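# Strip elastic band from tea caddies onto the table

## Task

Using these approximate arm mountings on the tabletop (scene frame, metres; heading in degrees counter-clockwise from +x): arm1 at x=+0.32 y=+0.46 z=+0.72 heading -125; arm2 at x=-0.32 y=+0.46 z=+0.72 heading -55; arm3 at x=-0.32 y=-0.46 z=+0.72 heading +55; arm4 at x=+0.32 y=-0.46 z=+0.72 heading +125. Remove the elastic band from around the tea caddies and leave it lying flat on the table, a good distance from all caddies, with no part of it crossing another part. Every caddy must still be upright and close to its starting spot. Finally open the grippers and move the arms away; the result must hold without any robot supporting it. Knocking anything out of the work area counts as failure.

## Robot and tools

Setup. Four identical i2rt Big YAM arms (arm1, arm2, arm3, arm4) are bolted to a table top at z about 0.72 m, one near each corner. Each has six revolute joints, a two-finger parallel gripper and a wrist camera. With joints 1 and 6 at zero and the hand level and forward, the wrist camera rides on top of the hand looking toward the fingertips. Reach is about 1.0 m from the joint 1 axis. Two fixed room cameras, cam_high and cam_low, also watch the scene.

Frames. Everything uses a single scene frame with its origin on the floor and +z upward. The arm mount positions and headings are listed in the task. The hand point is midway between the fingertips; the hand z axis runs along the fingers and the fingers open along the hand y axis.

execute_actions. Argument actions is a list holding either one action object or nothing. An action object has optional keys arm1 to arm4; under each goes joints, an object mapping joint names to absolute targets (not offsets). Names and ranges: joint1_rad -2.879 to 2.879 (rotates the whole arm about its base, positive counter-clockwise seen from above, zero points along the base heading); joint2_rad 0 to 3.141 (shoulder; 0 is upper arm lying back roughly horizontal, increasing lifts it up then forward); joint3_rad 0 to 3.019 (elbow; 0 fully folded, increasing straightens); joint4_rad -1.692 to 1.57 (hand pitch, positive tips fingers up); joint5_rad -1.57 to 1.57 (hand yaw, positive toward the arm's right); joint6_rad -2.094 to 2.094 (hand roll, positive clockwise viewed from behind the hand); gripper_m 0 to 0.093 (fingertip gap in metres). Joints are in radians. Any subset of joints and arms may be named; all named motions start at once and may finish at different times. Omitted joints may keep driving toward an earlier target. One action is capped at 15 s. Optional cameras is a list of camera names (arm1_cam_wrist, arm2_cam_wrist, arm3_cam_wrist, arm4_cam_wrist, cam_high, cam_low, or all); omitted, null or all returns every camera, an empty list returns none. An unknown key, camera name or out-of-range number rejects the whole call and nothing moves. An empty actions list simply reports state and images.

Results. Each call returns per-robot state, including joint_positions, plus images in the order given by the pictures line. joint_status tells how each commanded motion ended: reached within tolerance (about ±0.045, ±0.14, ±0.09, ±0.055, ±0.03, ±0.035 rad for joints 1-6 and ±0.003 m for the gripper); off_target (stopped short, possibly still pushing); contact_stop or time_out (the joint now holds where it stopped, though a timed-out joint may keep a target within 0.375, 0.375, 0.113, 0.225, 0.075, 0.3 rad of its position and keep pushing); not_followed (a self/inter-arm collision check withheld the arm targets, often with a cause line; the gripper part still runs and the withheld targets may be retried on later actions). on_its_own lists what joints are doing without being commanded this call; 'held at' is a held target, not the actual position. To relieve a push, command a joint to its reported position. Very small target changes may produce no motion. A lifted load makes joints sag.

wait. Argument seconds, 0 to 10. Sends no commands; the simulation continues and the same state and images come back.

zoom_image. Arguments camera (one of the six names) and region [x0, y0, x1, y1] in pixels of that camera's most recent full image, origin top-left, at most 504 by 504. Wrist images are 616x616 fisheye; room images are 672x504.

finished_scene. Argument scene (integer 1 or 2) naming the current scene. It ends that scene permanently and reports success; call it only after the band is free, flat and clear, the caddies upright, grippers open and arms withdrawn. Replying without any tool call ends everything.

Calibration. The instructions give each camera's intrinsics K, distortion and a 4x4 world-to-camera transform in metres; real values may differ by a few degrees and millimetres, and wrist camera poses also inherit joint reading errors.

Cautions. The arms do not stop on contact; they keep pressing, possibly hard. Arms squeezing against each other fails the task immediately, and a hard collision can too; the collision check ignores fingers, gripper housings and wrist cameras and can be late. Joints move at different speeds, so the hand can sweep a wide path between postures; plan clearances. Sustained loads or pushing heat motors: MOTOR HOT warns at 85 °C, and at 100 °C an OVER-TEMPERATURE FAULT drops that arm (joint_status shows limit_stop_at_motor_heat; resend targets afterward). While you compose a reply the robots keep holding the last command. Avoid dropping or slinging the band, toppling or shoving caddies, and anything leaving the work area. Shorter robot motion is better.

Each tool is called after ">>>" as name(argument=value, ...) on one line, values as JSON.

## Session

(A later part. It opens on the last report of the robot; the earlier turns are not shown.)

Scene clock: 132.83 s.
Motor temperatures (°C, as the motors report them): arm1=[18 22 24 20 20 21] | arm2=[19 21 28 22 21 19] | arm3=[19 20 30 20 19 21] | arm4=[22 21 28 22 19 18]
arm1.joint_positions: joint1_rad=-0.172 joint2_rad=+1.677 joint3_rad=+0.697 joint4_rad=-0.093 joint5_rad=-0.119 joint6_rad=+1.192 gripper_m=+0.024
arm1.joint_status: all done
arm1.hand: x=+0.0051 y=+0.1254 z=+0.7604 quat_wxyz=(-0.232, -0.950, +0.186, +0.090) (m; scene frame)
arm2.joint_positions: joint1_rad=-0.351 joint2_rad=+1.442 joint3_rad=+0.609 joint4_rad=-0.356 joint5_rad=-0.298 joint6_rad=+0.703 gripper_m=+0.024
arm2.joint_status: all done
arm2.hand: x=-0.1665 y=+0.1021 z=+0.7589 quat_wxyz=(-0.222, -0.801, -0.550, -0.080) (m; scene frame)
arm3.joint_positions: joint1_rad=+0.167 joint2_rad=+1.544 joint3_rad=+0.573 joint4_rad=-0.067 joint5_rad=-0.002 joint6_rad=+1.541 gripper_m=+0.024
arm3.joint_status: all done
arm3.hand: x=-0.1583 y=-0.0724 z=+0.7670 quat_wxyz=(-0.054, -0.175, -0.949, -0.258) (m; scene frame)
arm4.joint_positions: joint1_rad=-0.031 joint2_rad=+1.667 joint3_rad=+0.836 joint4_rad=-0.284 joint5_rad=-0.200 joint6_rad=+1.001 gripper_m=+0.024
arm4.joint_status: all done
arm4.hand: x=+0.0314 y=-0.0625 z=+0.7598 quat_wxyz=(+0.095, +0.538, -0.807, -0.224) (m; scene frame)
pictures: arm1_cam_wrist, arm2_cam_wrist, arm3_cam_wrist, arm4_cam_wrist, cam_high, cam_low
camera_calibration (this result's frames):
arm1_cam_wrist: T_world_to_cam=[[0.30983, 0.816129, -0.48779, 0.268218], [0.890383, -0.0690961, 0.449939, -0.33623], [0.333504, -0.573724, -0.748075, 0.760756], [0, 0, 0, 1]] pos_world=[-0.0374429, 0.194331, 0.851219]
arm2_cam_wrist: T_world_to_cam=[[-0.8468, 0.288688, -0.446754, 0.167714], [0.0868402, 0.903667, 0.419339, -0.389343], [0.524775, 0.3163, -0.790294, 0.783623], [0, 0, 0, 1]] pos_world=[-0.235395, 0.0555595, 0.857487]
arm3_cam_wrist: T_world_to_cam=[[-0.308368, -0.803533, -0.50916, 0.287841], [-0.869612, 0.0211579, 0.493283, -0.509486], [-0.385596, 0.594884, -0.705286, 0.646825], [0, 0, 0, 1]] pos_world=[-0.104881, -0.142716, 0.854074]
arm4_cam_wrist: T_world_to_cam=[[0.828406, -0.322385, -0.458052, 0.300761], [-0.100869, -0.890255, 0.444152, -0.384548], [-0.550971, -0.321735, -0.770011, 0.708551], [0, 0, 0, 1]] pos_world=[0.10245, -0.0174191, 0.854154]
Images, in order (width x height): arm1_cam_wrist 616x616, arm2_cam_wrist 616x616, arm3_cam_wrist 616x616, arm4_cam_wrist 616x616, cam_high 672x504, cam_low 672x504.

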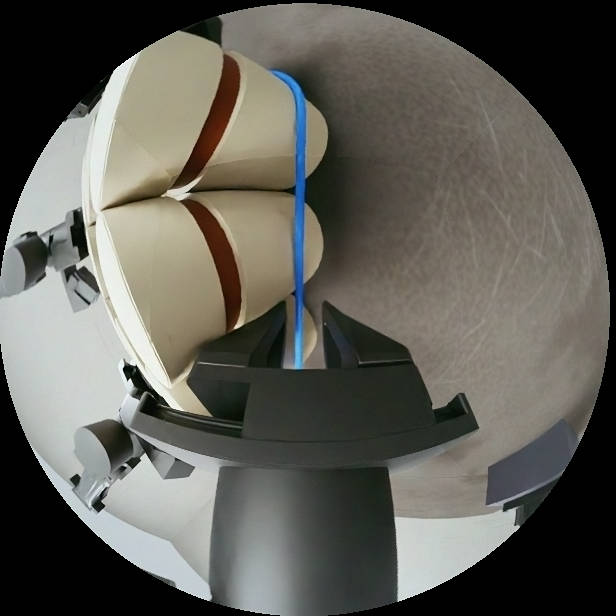

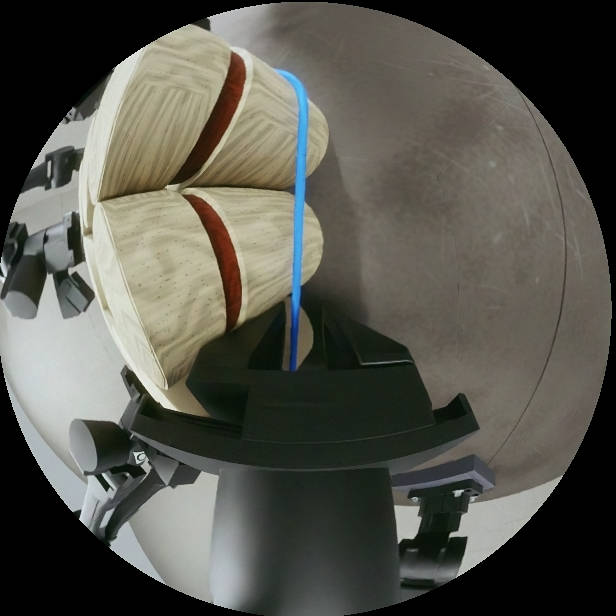

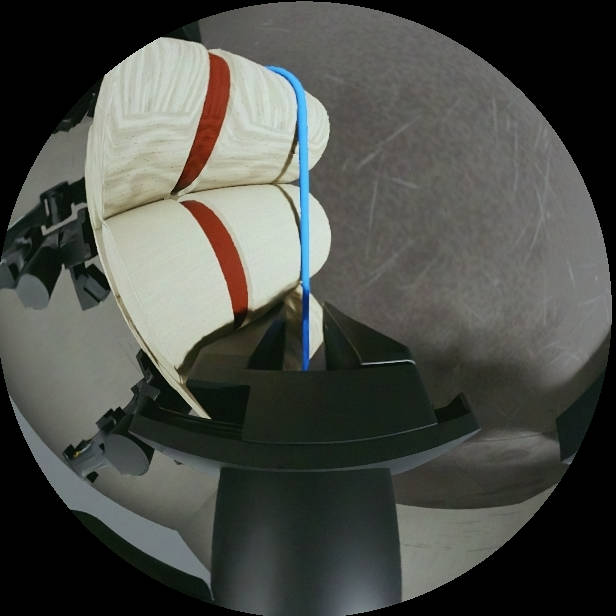

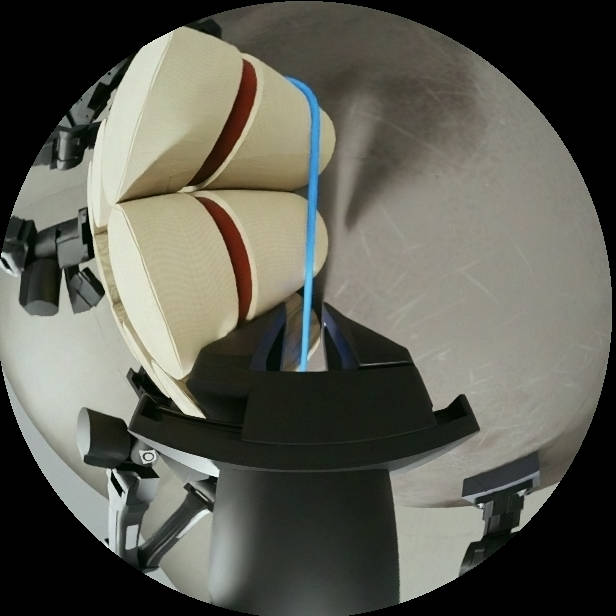

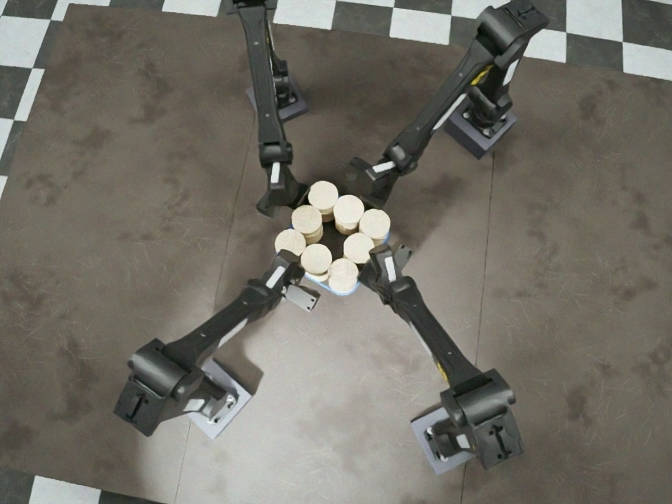

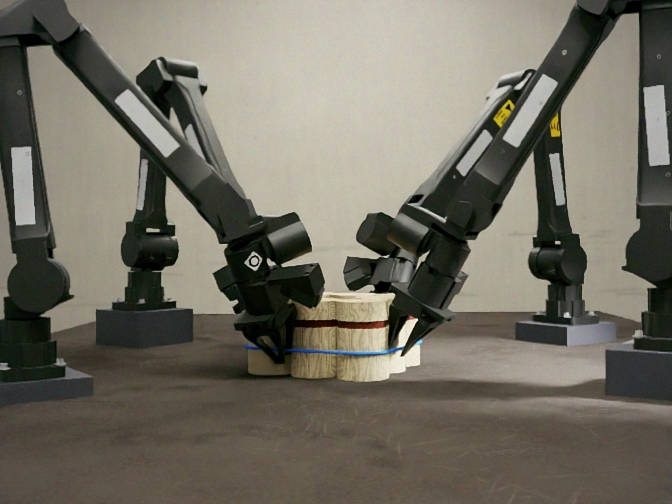

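Straddled. Close.

>>> execute_actions(actions=[{"arm1":{"joints":{"gripper_m":0}},"arm2":{"joints":{"gripper_m":0}},"arm3":{"joints":{"gripper_m":0}},"arm4":{"joints":{"gripper_m":0}}}])

Scene clock: 141.23 s.
Motor temperatures (°C, as the motors report them): arm1=[18 22 24 20 20 21] | arm2=[19 21 28 22 20 19] | arm3=[19 20 30 20 19 21] | arm4=[22 21 29 22 19 18]
arm1.joint_positions: joint1_rad=-0.172 joint2_rad=+1.677 joint3_rad=+0.698 joint4_rad=-0.092 joint5_rad=-0.119 joint6_rad=+1.192 gripper_m=+0.003
arm1.joint_status: all done
arm1.hand: x=+0.0049 y=+0.1251 z=+0.7607 quat_wxyz=(-0.232, -0.950, +0.186, +0.090) (m; scene frame)
arm2.joint_positions: joint1_rad=-0.347 joint2_rad=+1.442 joint3_rad=+0.609 joint4_rad=-0.349 joint5_rad=-0.298 joint6_rad=+0.703 gripper_m=+0.002
arm2.joint_status: all done
arm2.hand: x=-0.1647 y=+0.1011 z=+0.7595 quat_wxyz=(-0.225, -0.799, -0.552, -0.079) (m; scene frame)
arm3.joint_positions: joint1_rad=+0.167 joint2_rad=+1.544 joint3_rad=+0.573 joint4_rad=-0.066 joint5_rad=-0.002 joint6_rad=+1.541 gripper_m=+0.002
arm3.joint_status: all done
arm3.hand: x=-0.1582 y=-0.0722 z=+0.7671 quat_wxyz=(-0.054, -0.175, -0.949, -0.258) (m; scene frame)
arm4.joint_positions: joint1_rad=-0.030 joint2_rad=+1.667 joint3_rad=+0.836 joint4_rad=-0.280 joint5_rad=-0.199 joint6_rad=+1.002 gripper_m=+0.002
arm4.joint_status: all done
arm4.hand: x=+0.0305 y=-0.0620 z=+0.7601 quat_wxyz=(+0.095, +0.538, -0.807, -0.225) (m; scene frame)
pictures: arm1_cam_wrist, arm2_cam_wrist, arm3_cam_wrist, arm4_cam_wrist, cam_high, cam_low
camera_calibration (this result's frames):
arm1_cam_wrist: T_world_to_cam=[[0.309391, 0.81568, -0.488818, 0.269478], [0.890658, -0.068461, 0.44949, -0.335898], [0.333175, -0.574438, -0.747673, 0.760603], [0, 0, 0, 1]] pos_world=[-0.0376175, 0.194115, 0.851391]
arm2_cam_wrist: T_world_to_cam=[[-0.846884, 0.282637, -0.450449, 0.173212], [0.0827682, 0.906797, 0.413364, -0.385361], [0.525298, 0.312788, -0.791344, 0.784715], [0, 0, 0, 1]] pos_world=[-0.233623, 0.0550385, 0.858297]
arm3_cam_wrist: T_world_to_cam=[[-0.308576, -0.80304, -0.509811, 0.28853], [-0.869806, 0.0212917, 0.492934, -0.509183], [-0.384991, 0.595545, -0.705059, 0.646835], [0, 0, 0, 1]] pos_world=[-0.104831, -0.142677, 0.854146]
arm4_cam_wrist: T_world_to_cam=[[0.827769, -0.320353, -0.460621, 0.303956], [-0.0994797, -0.891764, 0.441431, -0.382391], [-0.552179, -0.319581, -0.770043, 0.708681], [0, 0, 0, 1]] pos_world=[0.101673, -0.0171489, 0.854523]
Images, in order (width x height): arm1_cam_wrist 616x616, arm2_cam_wrist 616x616, arm3_cam_wrist 616x616, arm4_cam_wrist 616x616, cam_high 672x504, cam_low 672x504.

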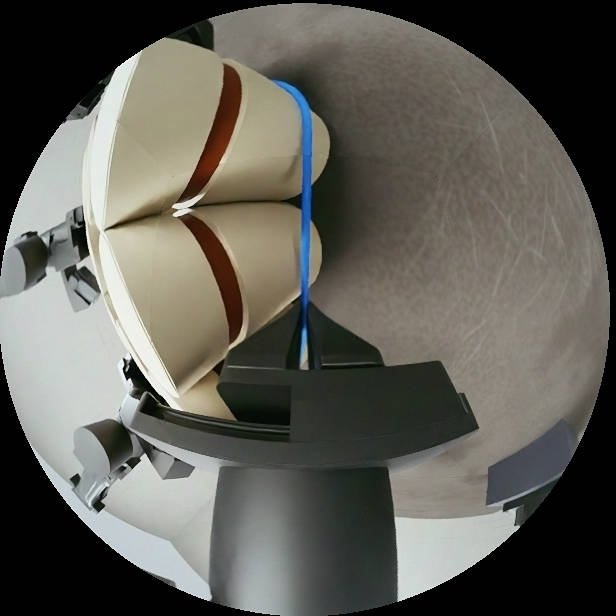

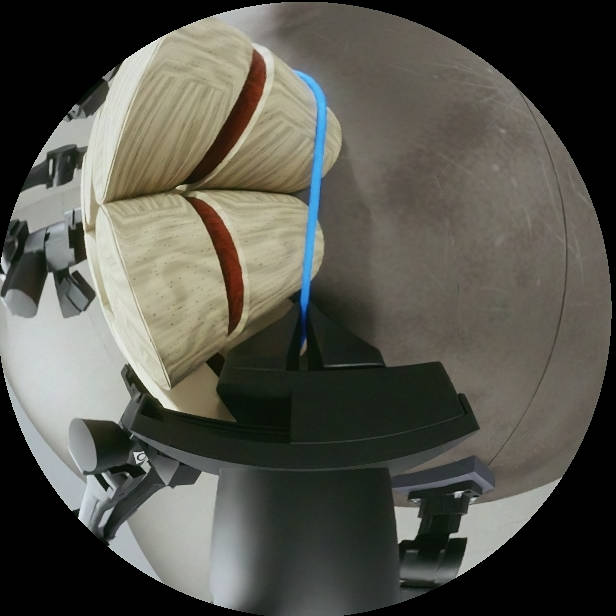

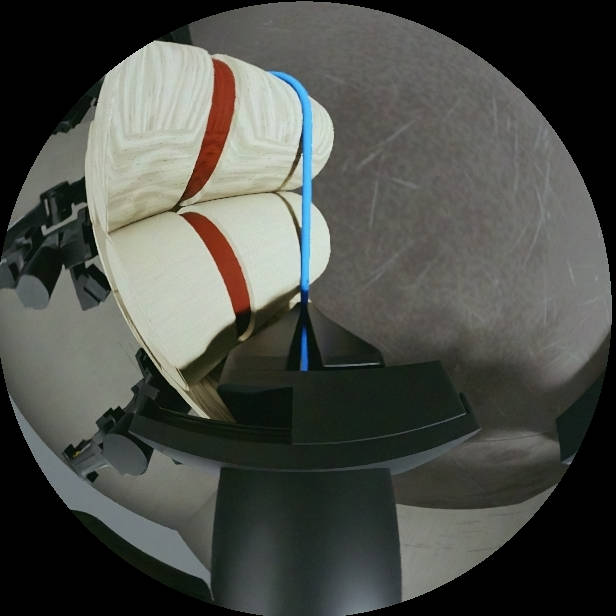

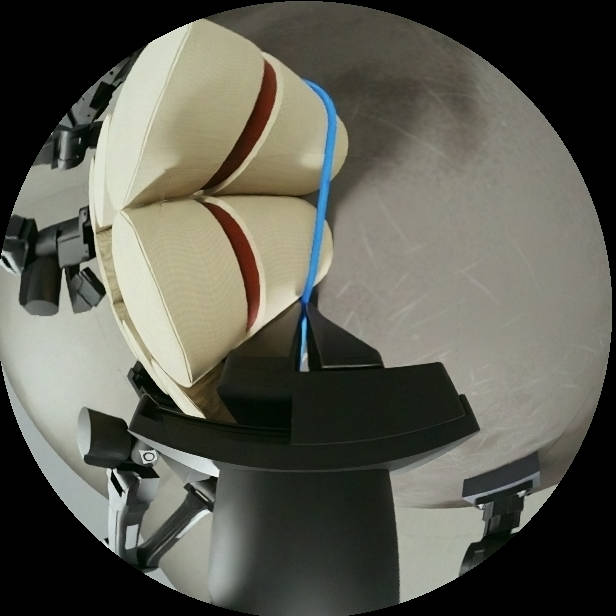

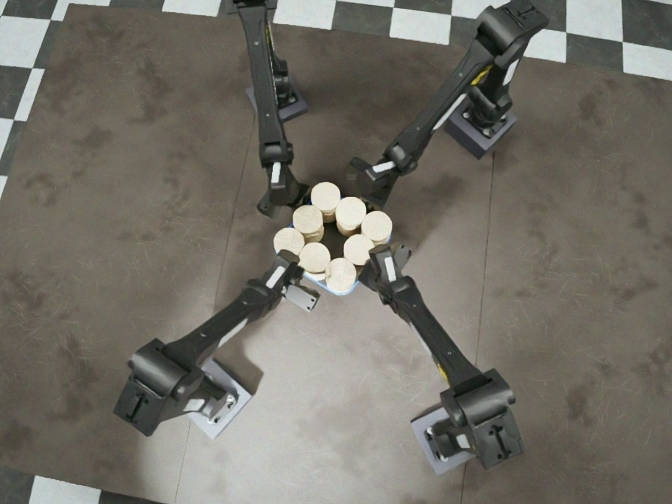

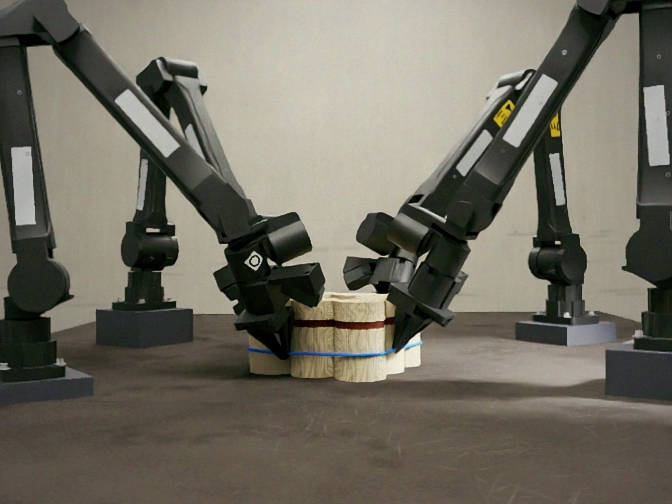

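>>> execute_actions(actions=[{"arm1":{"joints":{"joint1_rad":-0.178,"joint2_rad":1.555,"joint3_rad":0.54,"joint4_rad":-0.06}},"arm2":{"joints":{"joint1_rad":-0.44,"joint2_rad":1.30,"joint3_rad":0.49,"joint4_rad":-0.395}},"arm3":{"joints":{"joint1_rad":0.225,"joint2_rad":1.42,"joint3_rad":0.44,"joint4_rad":-0.075}},"arm4":{"joints":{"joint1_rad":-0.065,"joint2_rad":1.535,"joint3_rad":0.685,"joint4_rad":-0.275}}}], cameras=[])

>>> execute_actions(actions=[{"arm1":{"joints":{"joint1_rad":-0.01,"joint2_rad":1.495,"joint3_rad":0.46,"joint4_rad":-0.07}},"arm2":{"joints":{"joint1_rad":-0.335,"joint2_rad":1.13,"joint3_rad":0.352,"joint4_rad":-0.455}},"arm3":{"joints":{"joint1_rad":0.415,"joint2_rad":1.415,"joint3_rad":0.435,"joint4_rad":-0.10}},"arm4":{"joints":{"joint1_rad":0.065,"joint2_rad":1.44,"joint3_rad":0.57,"joint4_rad":-0.285}}}], cameras=["cam_high","cam_low"])

>>> zoom_image(camera="cam_high", region=[230, 140, 440, 340])

Scene clock: 179.03 s.
Motor temperatures (°C, as the motors report them): arm1=[18 22 24 20 20 21] | arm2=[19 21 28 22 20 19] | arm3=[19 21 30 20 19 21] | arm4=[22 21 29 22 19 18]
arm1.joint_positions: joint1_rad=-0.176 joint2_rad=+1.547 joint3_rad=+0.571 joint4_rad=-0.035 joint5_rad=-0.118 joint6_rad=+1.195 gripper_m=+0.003
arm1.joint_status: all done
arm1.hand: x=+0.0284 y=+0.1508 z=+0.7799 quat_wxyz=(-0.256, -0.942, +0.187, +0.107) (m; scene frame)
arm2.joint_positions: joint1_rad=-0.424 joint2_rad=+1.295 joint3_rad=+0.511 joint4_rad=-0.373 joint5_rad=-0.318 joint6_rad=+0.707 gripper_m=+0.002
arm2.joint_status: all done
arm2.hand: x=-0.1969 y=+0.1279 z=+0.7747 quat_wxyz=(-0.243, -0.815, -0.521, -0.076) (m; scene frame)
arm3.joint_positions: joint1_rad=+0.213 joint2_rad=+1.417 joint3_rad=+0.466 joint4_rad=-0.058 joint5_rad=+0.011 joint6_rad=+1.543 gripper_m=+0.002
arm3.joint_status: all done
arm3.hand: x=-0.1866 y=-0.1003 z=+0.7793 quat_wxyz=(-0.057, -0.155, -0.948, -0.272) (m; scene frame)
arm4.joint_positions: joint1_rad=-0.051 joint2_rad=+1.532 joint3_rad=+0.710 joint4_rad=-0.255 joint5_rad=-0.207 joint6_rad=+1.003 gripper_m=+0.002
arm4.joint_status: all done
arm4.hand: x=+0.0591 y=-0.0921 z=+0.7773 quat_wxyz=(+0.096, +0.529, -0.808, -0.243) (m; scene frame)
pictures: none
No camera images: the call's "cameras" was empty. Leave "cameras" out to get every camera's image.

Scene clock: 181.07 s.
Motor temperatures (°C, as the motors report them): arm1=[18 22 24 20 20 21] | arm2=[19 21 27 22 20 19] | arm3=[19 21 29 20 20 21] | arm4=[22 21 29 22 19 18]
arm1.joint_positions: joint1_rad=-0.042 joint2_rad=+1.480 joint3_rad=+0.517 joint4_rad=-0.023 joint5_rad=-0.098 joint6_rad=+1.201 gripper_m=+0.003
arm1.joint_status: all done
arm1.hand: x=+0.0799 y=+0.1292 z=+0.7884 quat_wxyz=(-0.268, -0.949, +0.127, +0.103) (m; scene frame)
arm2.joint_positions: joint1_rad=-0.326 joint2_rad=+1.115 joint3_rad=+0.410 joint4_rad=-0.398 joint5_rad=-0.316 joint6_rad=+0.714 gripper_m=+0.002
arm2.joint_status: joint4_rad time_out (moved -0.025 of -0.082); the others done
arm2.on_its_own: joint4_rad reads -0.398 and still pushes toward -0.455 since a time_out
arm2.hand: x=-0.1760 y=+0.1759 z=+0.7886 quat_wxyz=(-0.262, -0.784, -0.557, -0.079) (m; scene frame)
arm3.joint_positions: joint1_rad=+0.365 joint2_rad=+1.414 joint3_rad=+0.471 joint4_rad=-0.058 joint5_rad=+0.037 joint6_rad=+1.549 gripper_m=+0.002
arm3.joint_status: joint1_rad time_out (moved +0.152 of +0.202); the others done
arm3.on_its_own: joint1_rad reads +0.365 and still pushes toward +0.415 since a time_out
arm3.hand: x=-0.2378 y=-0.0821 z=+0.7823 quat_wxyz=(-0.048, -0.089, -0.955, -0.278) (m; scene frame)
arm4.joint_positions: joint1_rad=+0.060 joint2_rad=+1.431 joint3_rad=+0.621 joint4_rad=-0.235 joint5_rad=-0.193 joint6_rad=+1.008 gripper_m=+0.002
arm4.joint_status: all done
arm4.hand: x=+0.0387 y=-0.1440 z=+0.7874 quat_wxyz=(+0.104, +0.569, -0.776, -0.253) (m; scene frame)
pictures: cam_high, cam_low
Images, in order (width x height): cam_high 672x504, cam_low 672x504.

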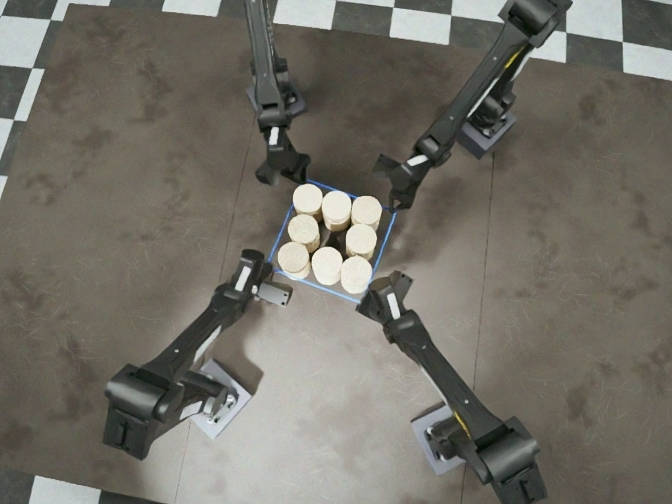

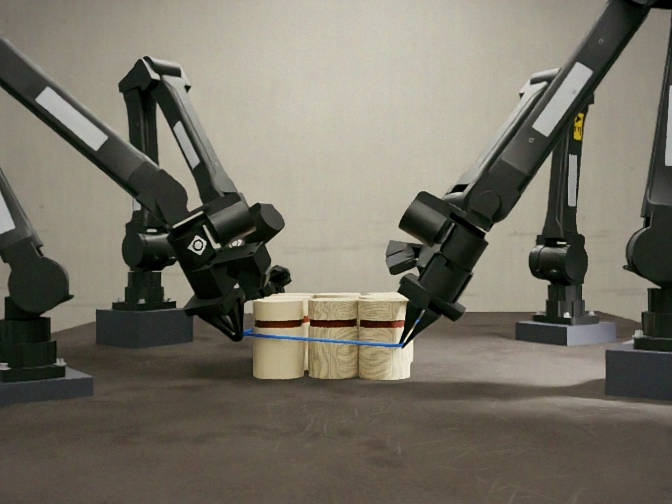

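Region (230, 140, 440, 340) of cam_high's 672x504 image, scaled by 2.400, with more detail than that image has; it fills the top 480 rows of this view, and the rest is white.

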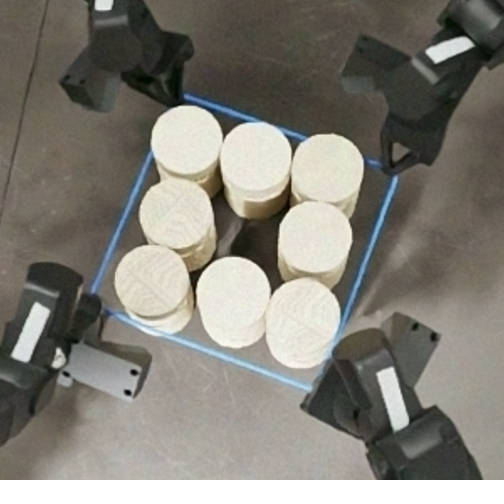

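>>> execute_actions(actions=[{"arm1":{"joints":{"joint1_rad":0.10,"joint2_rad":1.58,"joint3_rad":0.60,"joint4_rad":-0.065,"joint6_rad":1.5}},"arm2":{"joints":{"joint1_rad":-0.145,"joint2_rad":1.165,"joint4_rad":-0.39,"joint6_rad":1.05}},"arm3":{"joints":{"joint1_rad":0.45,"joint2_rad":1.525,"joint3_rad":0.59,"joint4_rad":-0.10,"joint6_rad":1.95}},"arm4":{"joints":{"joint1_rad":0.195,"joint2_rad":1.525,"joint3_rad":0.70,"joint4_rad":-0.27,"joint6_rad":1.3}}}], cameras=["cam_high","cam_low"])

>>> zoom_image(camera="cam_high", region=[230, 140, 440, 340])

Scene clock: 224.43 s.
Motor temperatures (°C, as the motors report them): arm1=[18 22 22 20 21 21] | arm2=[19 21 26 21 20 19] | arm3=[19 20 26 20 23 21] | arm4=[22 21 25 22 19 18]
arm1.joint_positions: joint1_rad=+0.047 joint2_rad=+1.561 joint3_rad=+0.618 joint4_rad=-0.030 joint5_rad=-0.087 joint6_rad=+1.499 gripper_m=+0.003
arm1.joint_status: joint1_rad time_out (moved +0.088 of +0.142); the others done
arm1.on_its_own: joint1_rad reads +0.047 and still pushes toward +0.100 since a time_out
arm1.hand: x=+0.0866 y=+0.0769 z=+0.7903 quat_wxyz=(-0.288, -0.929, +0.227, +0.056) (m; scene frame)
arm2.joint_positions: joint1_rad=-0.157 joint2_rad=+1.147 joint3_rad=+0.410 joint4_rad=-0.351 joint5_rad=-0.294 joint6_rad=+1.043 gripper_m=+0.002
arm2.joint_status: all done
arm2.hand: x=-0.1299 y=+0.1958 z=+0.7828 quat_wxyz=(-0.241, -0.827, -0.492, -0.130) (m; scene frame)
arm3.joint_positions: joint1_rad=+0.403 joint2_rad=+1.504 joint3_rad=+0.591 joint4_rad=-0.066 joint5_rad=+0.029 joint6_rad=+1.946 gripper_m=+0.002
arm3.joint_status: joint1_rad time_out (moved +0.038 of +0.085); the others done
arm3.on_its_own: joint1_rad reads +0.403 and still pushes toward +0.450 since a time_out
arm3.hand: x=-0.2456 y=-0.0314 z=+0.7900 quat_wxyz=(+0.018, -0.257, -0.921, -0.292) (m; scene frame)
arm4.joint_positions: joint1_rad=+0.175 joint2_rad=+1.518 joint3_rad=+0.707 joint4_rad=-0.227 joint5_rad=-0.180 joint6_rad=+1.296 gripper_m=+0.002
arm4.joint_status: all done
arm4.hand: x=-0.0179 y=-0.1517 z=+0.7846 quat_wxyz=(+0.147, +0.498, -0.823, -0.232) (m; scene frame)
pictures: cam_high, cam_low
Images, in order (width x height): cam_high 672x504, cam_low 672x504.

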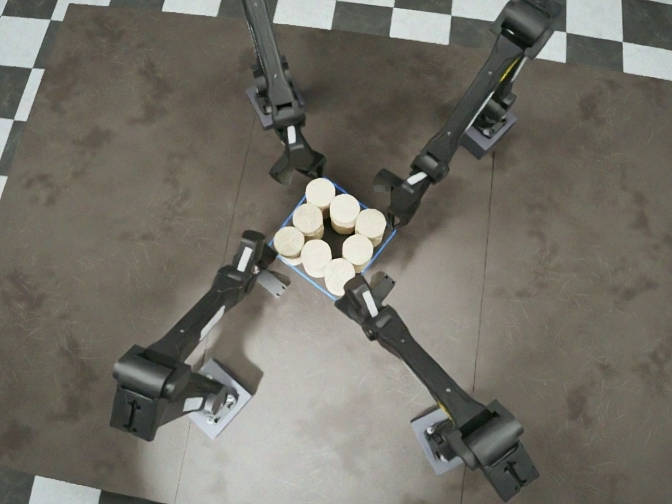

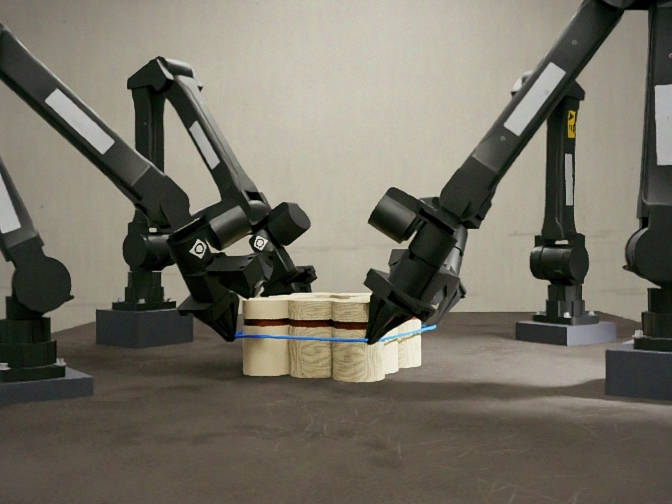

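Region (230, 140, 440, 340) of cam_high's 672x504 image, scaled by 2.400, with more detail than that image has; it fills the top 480 rows of this view, and the rest is white.

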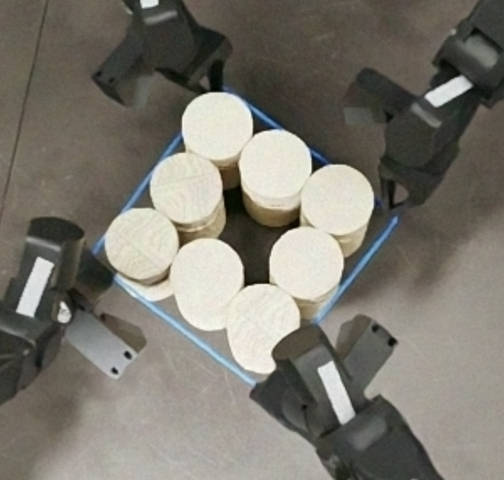

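>>> execute_actions(actions=[{"arm1":{"joints":{"joint2_rad":1.51,"joint3_rad":0.49,"joint4_rad":-0.085}},"arm2":{"joints":{"joint1_rad":-0.24,"joint2_rad":1.075,"joint3_rad":0.32,"joint4_rad":-0.465}},"arm3":{"joints":{"joint2_rad":1.445,"joint3_rad":0.485,"joint4_rad":-0.135,"joint5_rad":-0.03}},"arm4":{"joints":{"joint1_rad":0.145,"joint2_rad":1.475,"joint3_rad":0.62,"joint4_rad":-0.295}}}], cameras=["cam_high","cam_low"])

>>> zoom_image(camera="cam_high", region=[230, 140, 440, 340])

Scene clock: 248.07 s.
Motor temperatures (°C, as the motors report them): arm1=[18 22 23 20 23 21] | arm2=[19 21 25 21 20 19] | arm3=[19 21 27 19 23 21] | arm4=[22 21 26 22 20 18]
arm1.joint_positions: joint1_rad=+0.047 joint2_rad=+1.495 joint3_rad=+0.542 joint4_rad=-0.041 joint5_rad=-0.079 joint6_rad=+1.500 gripper_m=+0.003
arm1.joint_status: all done
arm1.on_its_own: joint1_rad reads +0.047 and still pushes toward +0.100 since a time_out
arm1.hand: x=+0.1032 y=+0.1048 z=+0.7886 quat_wxyz=(-0.277, -0.931, +0.230, +0.056) (m; scene frame)
arm2.joint_positions: joint1_rad=-0.236 joint2_rad=+1.061 joint3_rad=+0.383 joint4_rad=-0.385 joint5_rad=-0.299 joint6_rad=+1.044 gripper_m=+0.002
arm2.joint_status: joint4_rad time_out (moved -0.034 of -0.114); the others done
arm2.on_its_own: joint4_rad reads -0.385 and still pushes toward -0.465 since a time_out
arm2.hand: x=-0.1551 y=+0.1931 z=+0.7936 quat_wxyz=(-0.258, -0.841, -0.459, -0.122) (m; scene frame)
arm3.joint_positions: joint1_rad=+0.403 joint2_rad=+1.440 joint3_rad=+0.522 joint4_rad=-0.086 joint5_rad=+0.009 joint6_rad=+1.947 gripper_m=+0.002
arm3.joint_status: joint5_rad time_out (moved -0.020 of -0.059); the others done
arm3.on_its_own: joint1_rad reads +0.403 and still pushes toward +0.450 since a time_out; joint5_rad reads +0.009 and still pushes toward -0.030 since a time_out
arm3.hand: x=-0.2539 y=-0.0615 z=+0.7873 quat_wxyz=(+0.026, -0.255, -0.925, -0.279) (m; scene frame)
arm4.joint_positions: joint1_rad=+0.124 joint2_rad=+1.472 joint3_rad=+0.666 joint4_rad=-0.234 joint5_rad=-0.180 joint6_rad=+1.297 gripper_m=+0.002
arm4.joint_status: joint4_rad time_out (moved -0.006 of -0.068); the others done
arm4.on_its_own: joint4_rad reads -0.234 and still pushes toward -0.295 since a time_out
arm4.hand: x=+0.0092 y=-0.1475 z=+0.7875 quat_wxyz=(+0.141, +0.477, -0.836, -0.235) (m; scene frame)
pictures: cam_high, cam_low
Images, in order (width x height): cam_high 672x504, cam_low 672x504.

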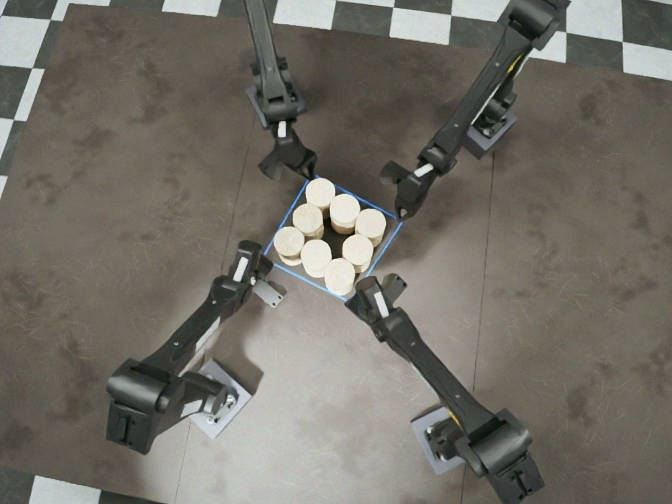

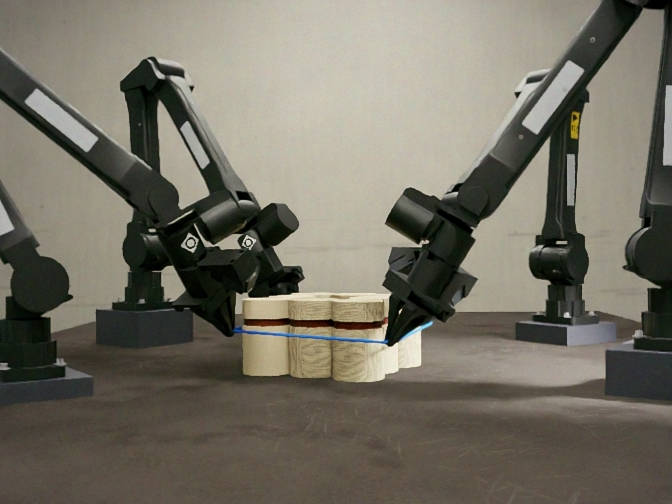

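Region (230, 140, 440, 340) of cam_high's 672x504 image, scaled by 2.400, with more detail than that image has; it fills the top 480 rows of this view, and the rest is white.

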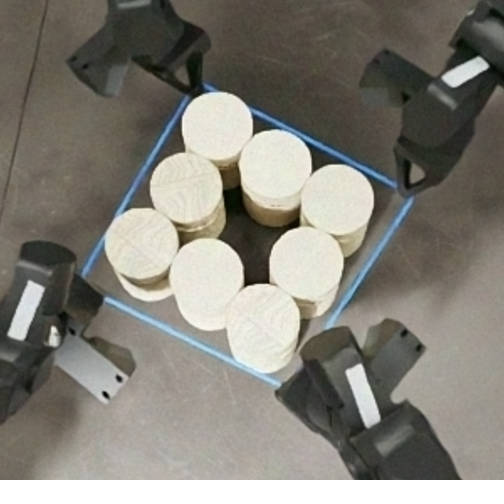

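>>> execute_actions(actions=[{"arm1":{"joints":{"joint2_rad":1.37,"joint4_rad":-0.165}},"arm2":{"joints":{"joint2_rad":0.90,"joint4_rad":-0.57}},"arm3":{"joints":{"joint2_rad":1.31,"joint4_rad":-0.21}},"arm4":{"joints":{"joint2_rad":1.345,"joint4_rad":-0.40}}}], cameras=["cam_high","cam_low"])

>>> zoom_image(camera="cam_high", region=[230, 140, 440, 340])

Scene clock: 261.57 s.
Motor temperatures (°C, as the motors report them): arm1=[18 22 22 20 24 21] | arm2=[19 21 25 22 20 19] | arm3=[19 21 26 19 25 21] | arm4=[22 21 25 22 20 18]
arm1.joint_positions: joint1_rad=+0.047 joint2_rad=+1.350 joint3_rad=+0.541 joint4_rad=-0.109 joint5_rad=-0.077 joint6_rad=+1.500 gripper_m=+0.003
arm1.joint_status: joint4_rad time_out (moved -0.069 of -0.124); the others done
arm1.on_its_own: joint1_rad reads +0.047 and still pushes toward +0.100 since a time_out; joint4_rad reads -0.109 and still pushes toward -0.165 since a time_out
arm1.hand: x=+0.1019 y=+0.1031 z=+0.8357 quat_wxyz=(-0.310, -0.921, +0.226, +0.069) (m; scene frame)
arm2.joint_positions: joint1_rad=-0.236 joint2_rad=+0.885 joint3_rad=+0.383 joint4_rad=-0.484 joint5_rad=-0.299 joint6_rad=+1.044 gripper_m=+0.002
arm2.joint_status: joint4_rad time_out (moved -0.100 of -0.185); the others done
arm2.on_its_own: joint4_rad reads -0.484 and still pushes toward -0.570 since a time_out
arm2.hand: x=-0.1582 y=+0.2015 z=+0.8313 quat_wxyz=(-0.294, -0.830, -0.460, -0.118) (m; scene frame)
arm3.joint_positions: joint1_rad=+0.403 joint2_rad=+1.297 joint3_rad=+0.522 joint4_rad=-0.154 joint5_rad=+0.012 joint6_rad=+1.947 gripper_m=+0.002
arm3.joint_status: joint4_rad time_out (moved -0.068 of -0.124); the others done
arm3.on_its_own: joint1_rad reads +0.403 and still pushes toward +0.450 since a time_out; joint4_rad reads -0.154 and still pushes toward -0.210 since a time_out; joint5_rad reads +0.012 and still pushes toward -0.030 since a time_out
arm3.hand: x=-0.2533 y=-0.0605 z=+0.8326 quat_wxyz=(+0.029, -0.253, -0.915, -0.315) (m; scene frame)
arm4.joint_positions: joint1_rad=+0.124 joint2_rad=+1.332 joint3_rad=+0.666 joint4_rad=-0.323 joint5_rad=-0.180 joint6_rad=+1.297 gripper_m=+0.002
arm4.joint_status: joint4_rad time_out (moved -0.090 of -0.166); the others done
arm4.on_its_own: joint4_rad reads -0.323 and still pushes toward -0.400 since a time_out
arm4.hand: x=+0.0141 y=-0.1531 z=+0.8339 quat_wxyz=(+0.145, +0.475, -0.829, -0.258) (m; scene frame)
pictures: cam_high, cam_low
Images, in order (width x height): cam_high 672x504, cam_low 672x504.

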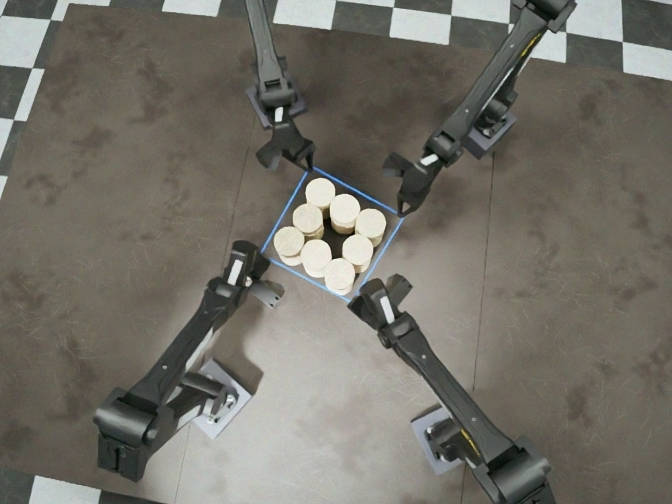

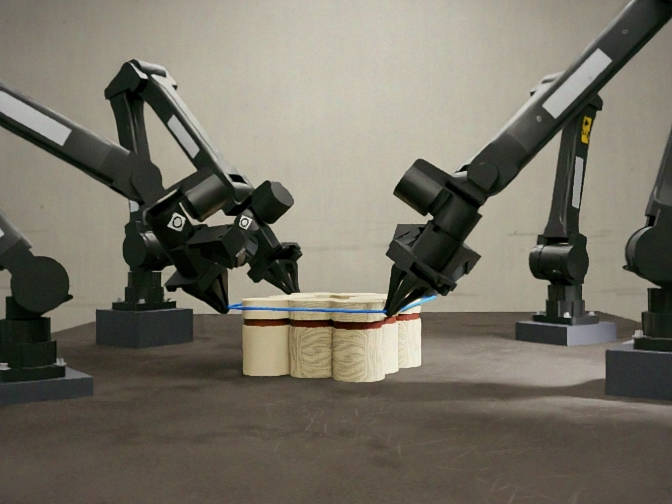

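Region (230, 140, 440, 340) of cam_high's 672x504 image, scaled by 2.400, with more detail than that image has; it fills the top 480 rows of this view, and the rest is white.

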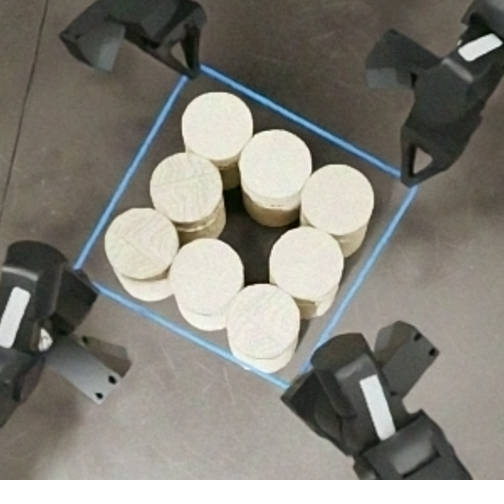

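>>> execute_actions(actions=[{"arm1":{"joints":{"joint2_rad":1.18}},"arm2":{"joints":{"joint2_rad":0.64}},"arm3":{"joints":{"joint2_rad":1.12}},"arm4":{"joints":{"joint2_rad":1.165}}}], cameras=[])

>>> execute_actions(actions=[{"arm1":{"joints":{"joint1_rad":0.17,"joint2_rad":1.17,"joint3_rad":0.67,"joint4_rad":-0.44,"joint5_rad":-0.04,"joint6_rad":1.65}},"arm2":{"joints":{"joint1_rad":-0.07,"joint2_rad":0.93,"joint3_rad":0.68,"joint4_rad":-0.69,"joint5_rad":-0.15,"joint6_rad":1.2}},"arm3":{"joints":{"joint1_rad":0.2,"joint2_rad":1.23,"joint3_rad":0.755,"joint4_rad":-0.46,"joint5_rad":0,"joint6_rad":1.85}},"arm4":{"joints":{"joint1_rad":0.0,"joint2_rad":1.14,"joint3_rad":0.765,"joint4_rad":-0.60,"joint5_rad":-0.09,"joint6_rad":1.25}}}], cameras=["cam_high","cam_low"])

Scene clock: 301.43 s.
Motor temperatures (°C, as the motors report them): arm1=[18 22 22 20 26 21] | arm2=[19 20 25 22 20 19] | arm3=[19 20 26 19 27 21] | arm4=[22 21 25 22 20 18]
arm1.joint_positions: joint1_rad=+0.047 joint2_rad=+1.168 joint3_rad=+0.529 joint4_rad=-0.121 joint5_rad=-0.076 joint6_rad=+1.500 gripper_m=+0.003
arm1.joint_status: all done
arm1.on_its_own: joint1_rad reads +0.047 and still pushes toward +0.100 since a time_out
arm1.hand: x=+0.1003 y=+0.1001 z=+0.9014 quat_wxyz=(-0.381, -0.894, +0.216, +0.094) (m; scene frame)
arm2.joint_positions: joint1_rad=-0.236 joint2_rad=+0.637 joint3_rad=+0.371 joint4_rad=-0.499 joint5_rad=-0.299 joint6_rad=+1.044 gripper_m=+0.002
arm2.joint_status: all done
arm2.on_its_own: joint4_rad reads -0.499 and still pushes toward -0.570 since a time_out
arm2.hand: x=-0.1587 y=+0.2043 z=+0.8921 quat_wxyz=(-0.397, -0.789, -0.457, -0.106) (m; scene frame)
arm3.joint_positions: joint1_rad=+0.403 joint2_rad=+1.112 joint3_rad=+0.517 joint4_rad=-0.165 joint5_rad=+0.013 joint6_rad=+1.947 gripper_m=+0.002
arm3.joint_status: all done
arm3.on_its_own: joint1_rad reads +0.403 and still pushes toward +0.450 since a time_out; joint5_rad reads +0.013 and still pushes toward -0.030 since a time_out
arm3.hand: x=-0.2524 y=-0.0561 z=+0.9002 quat_wxyz=(+0.037, -0.245, -0.885, -0.393) (m; scene frame)
arm4.joint_positions: joint1_rad=+0.124 joint2_rad=+1.162 joint3_rad=+0.659 joint4_rad=-0.333 joint5_rad=-0.180 joint6_rad=+1.297 gripper_m=+0.002
arm4.joint_status: all done
arm4.on_its_own: joint4_rad reads -0.333 and still pushes toward -0.400 since a time_out
arm4.hand: x=+0.0144 y=-0.1536 z=+0.8992 quat_wxyz=(+0.159, +0.469, -0.804, -0.329) (m; scene frame)
pictures: none
No camera images: the call's "cameras" was empty. Leave "cameras" out to get every camera's image.

Scene clock: 303.63 s.
Motor temperatures (°C, as the motors report them): arm1=[18 22 23 20 25 21] | arm2=[19 20 26 22 20 19] | arm3=[19 20 26 19 27 21] | arm4=[22 21 25 22 20 18]
arm1.joint_positions: joint1_rad=+0.124 joint2_rad=+1.168 joint3_rad=+0.651 joint4_rad=-0.415 joint5_rad=-0.010 joint6_rad=+1.642 gripper_m=+0.003
arm1.joint_status: joint1_rad time_out (moved +0.078 of +0.123); joint5_rad time_out (moved +0.066 of +0.036); the others done
arm1.on_its_own: joint1_rad reads +0.124 and still pushes toward +0.170 since a time_out; joint5_rad reads -0.010 and still pushes toward -0.040 since a time_out
arm1.hand: x=+0.1218 y=+0.0948 z=+0.9117 quat_wxyz=(-0.303, -0.913, +0.267, +0.064) (m; scene frame)
arm2.joint_positions: joint1_rad=-0.067 joint2_rad=+0.931 joint3_rad=+0.651 joint4_rad=-0.650 joint5_rad=-0.159 joint6_rad=+1.189 gripper_m=+0.002
arm2.joint_status: all done
arm2.hand: x=-0.1029 y=+0.1677 z=+0.9208 quat_wxyz=(-0.306, -0.831, -0.453, -0.098) (m; scene frame)
arm3.joint_positions: joint1_rad=+0.186 joint2_rad=+1.220 joint3_rad=+0.743 joint4_rad=-0.433 joint5_rad=+0.015 joint6_rad=+1.860 gripper_m=+0.002
arm3.joint_status: all done
arm3.hand: x=-0.1534 y=-0.0468 z=+0.9232 quat_wxyz=(-0.021, -0.311, -0.893, -0.324) (m; scene frame)
arm4.joint_positions: joint1_rad=+0.008 joint2_rad=+1.150 joint3_rad=+0.748 joint4_rad=-0.565 joint5_rad=-0.093 joint6_rad=+1.262 gripper_m=+0.002
arm4.joint_status: all done
arm4.hand: x=+0.0701 y=-0.1215 z=+0.9118 quat_wxyz=(+0.086, +0.431, -0.852, -0.286) (m; scene frame)
pictures: cam_high, cam_low
Images, in order (width x height): cam_high 672x504, cam_low 672x504.

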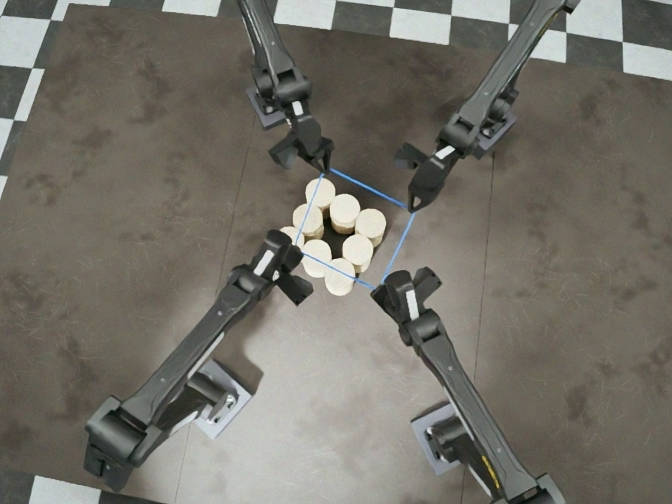

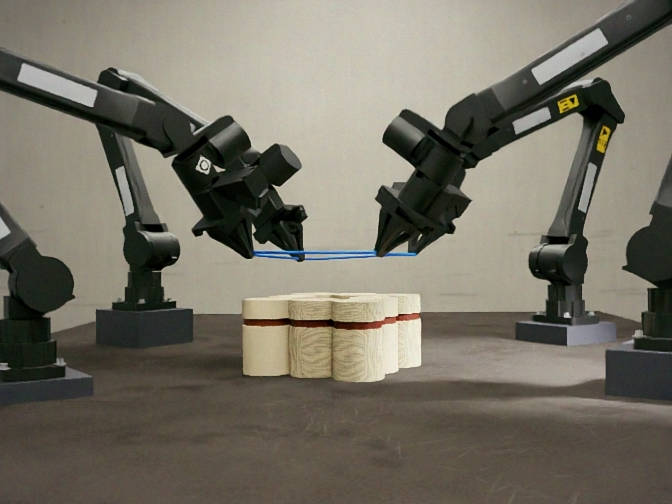

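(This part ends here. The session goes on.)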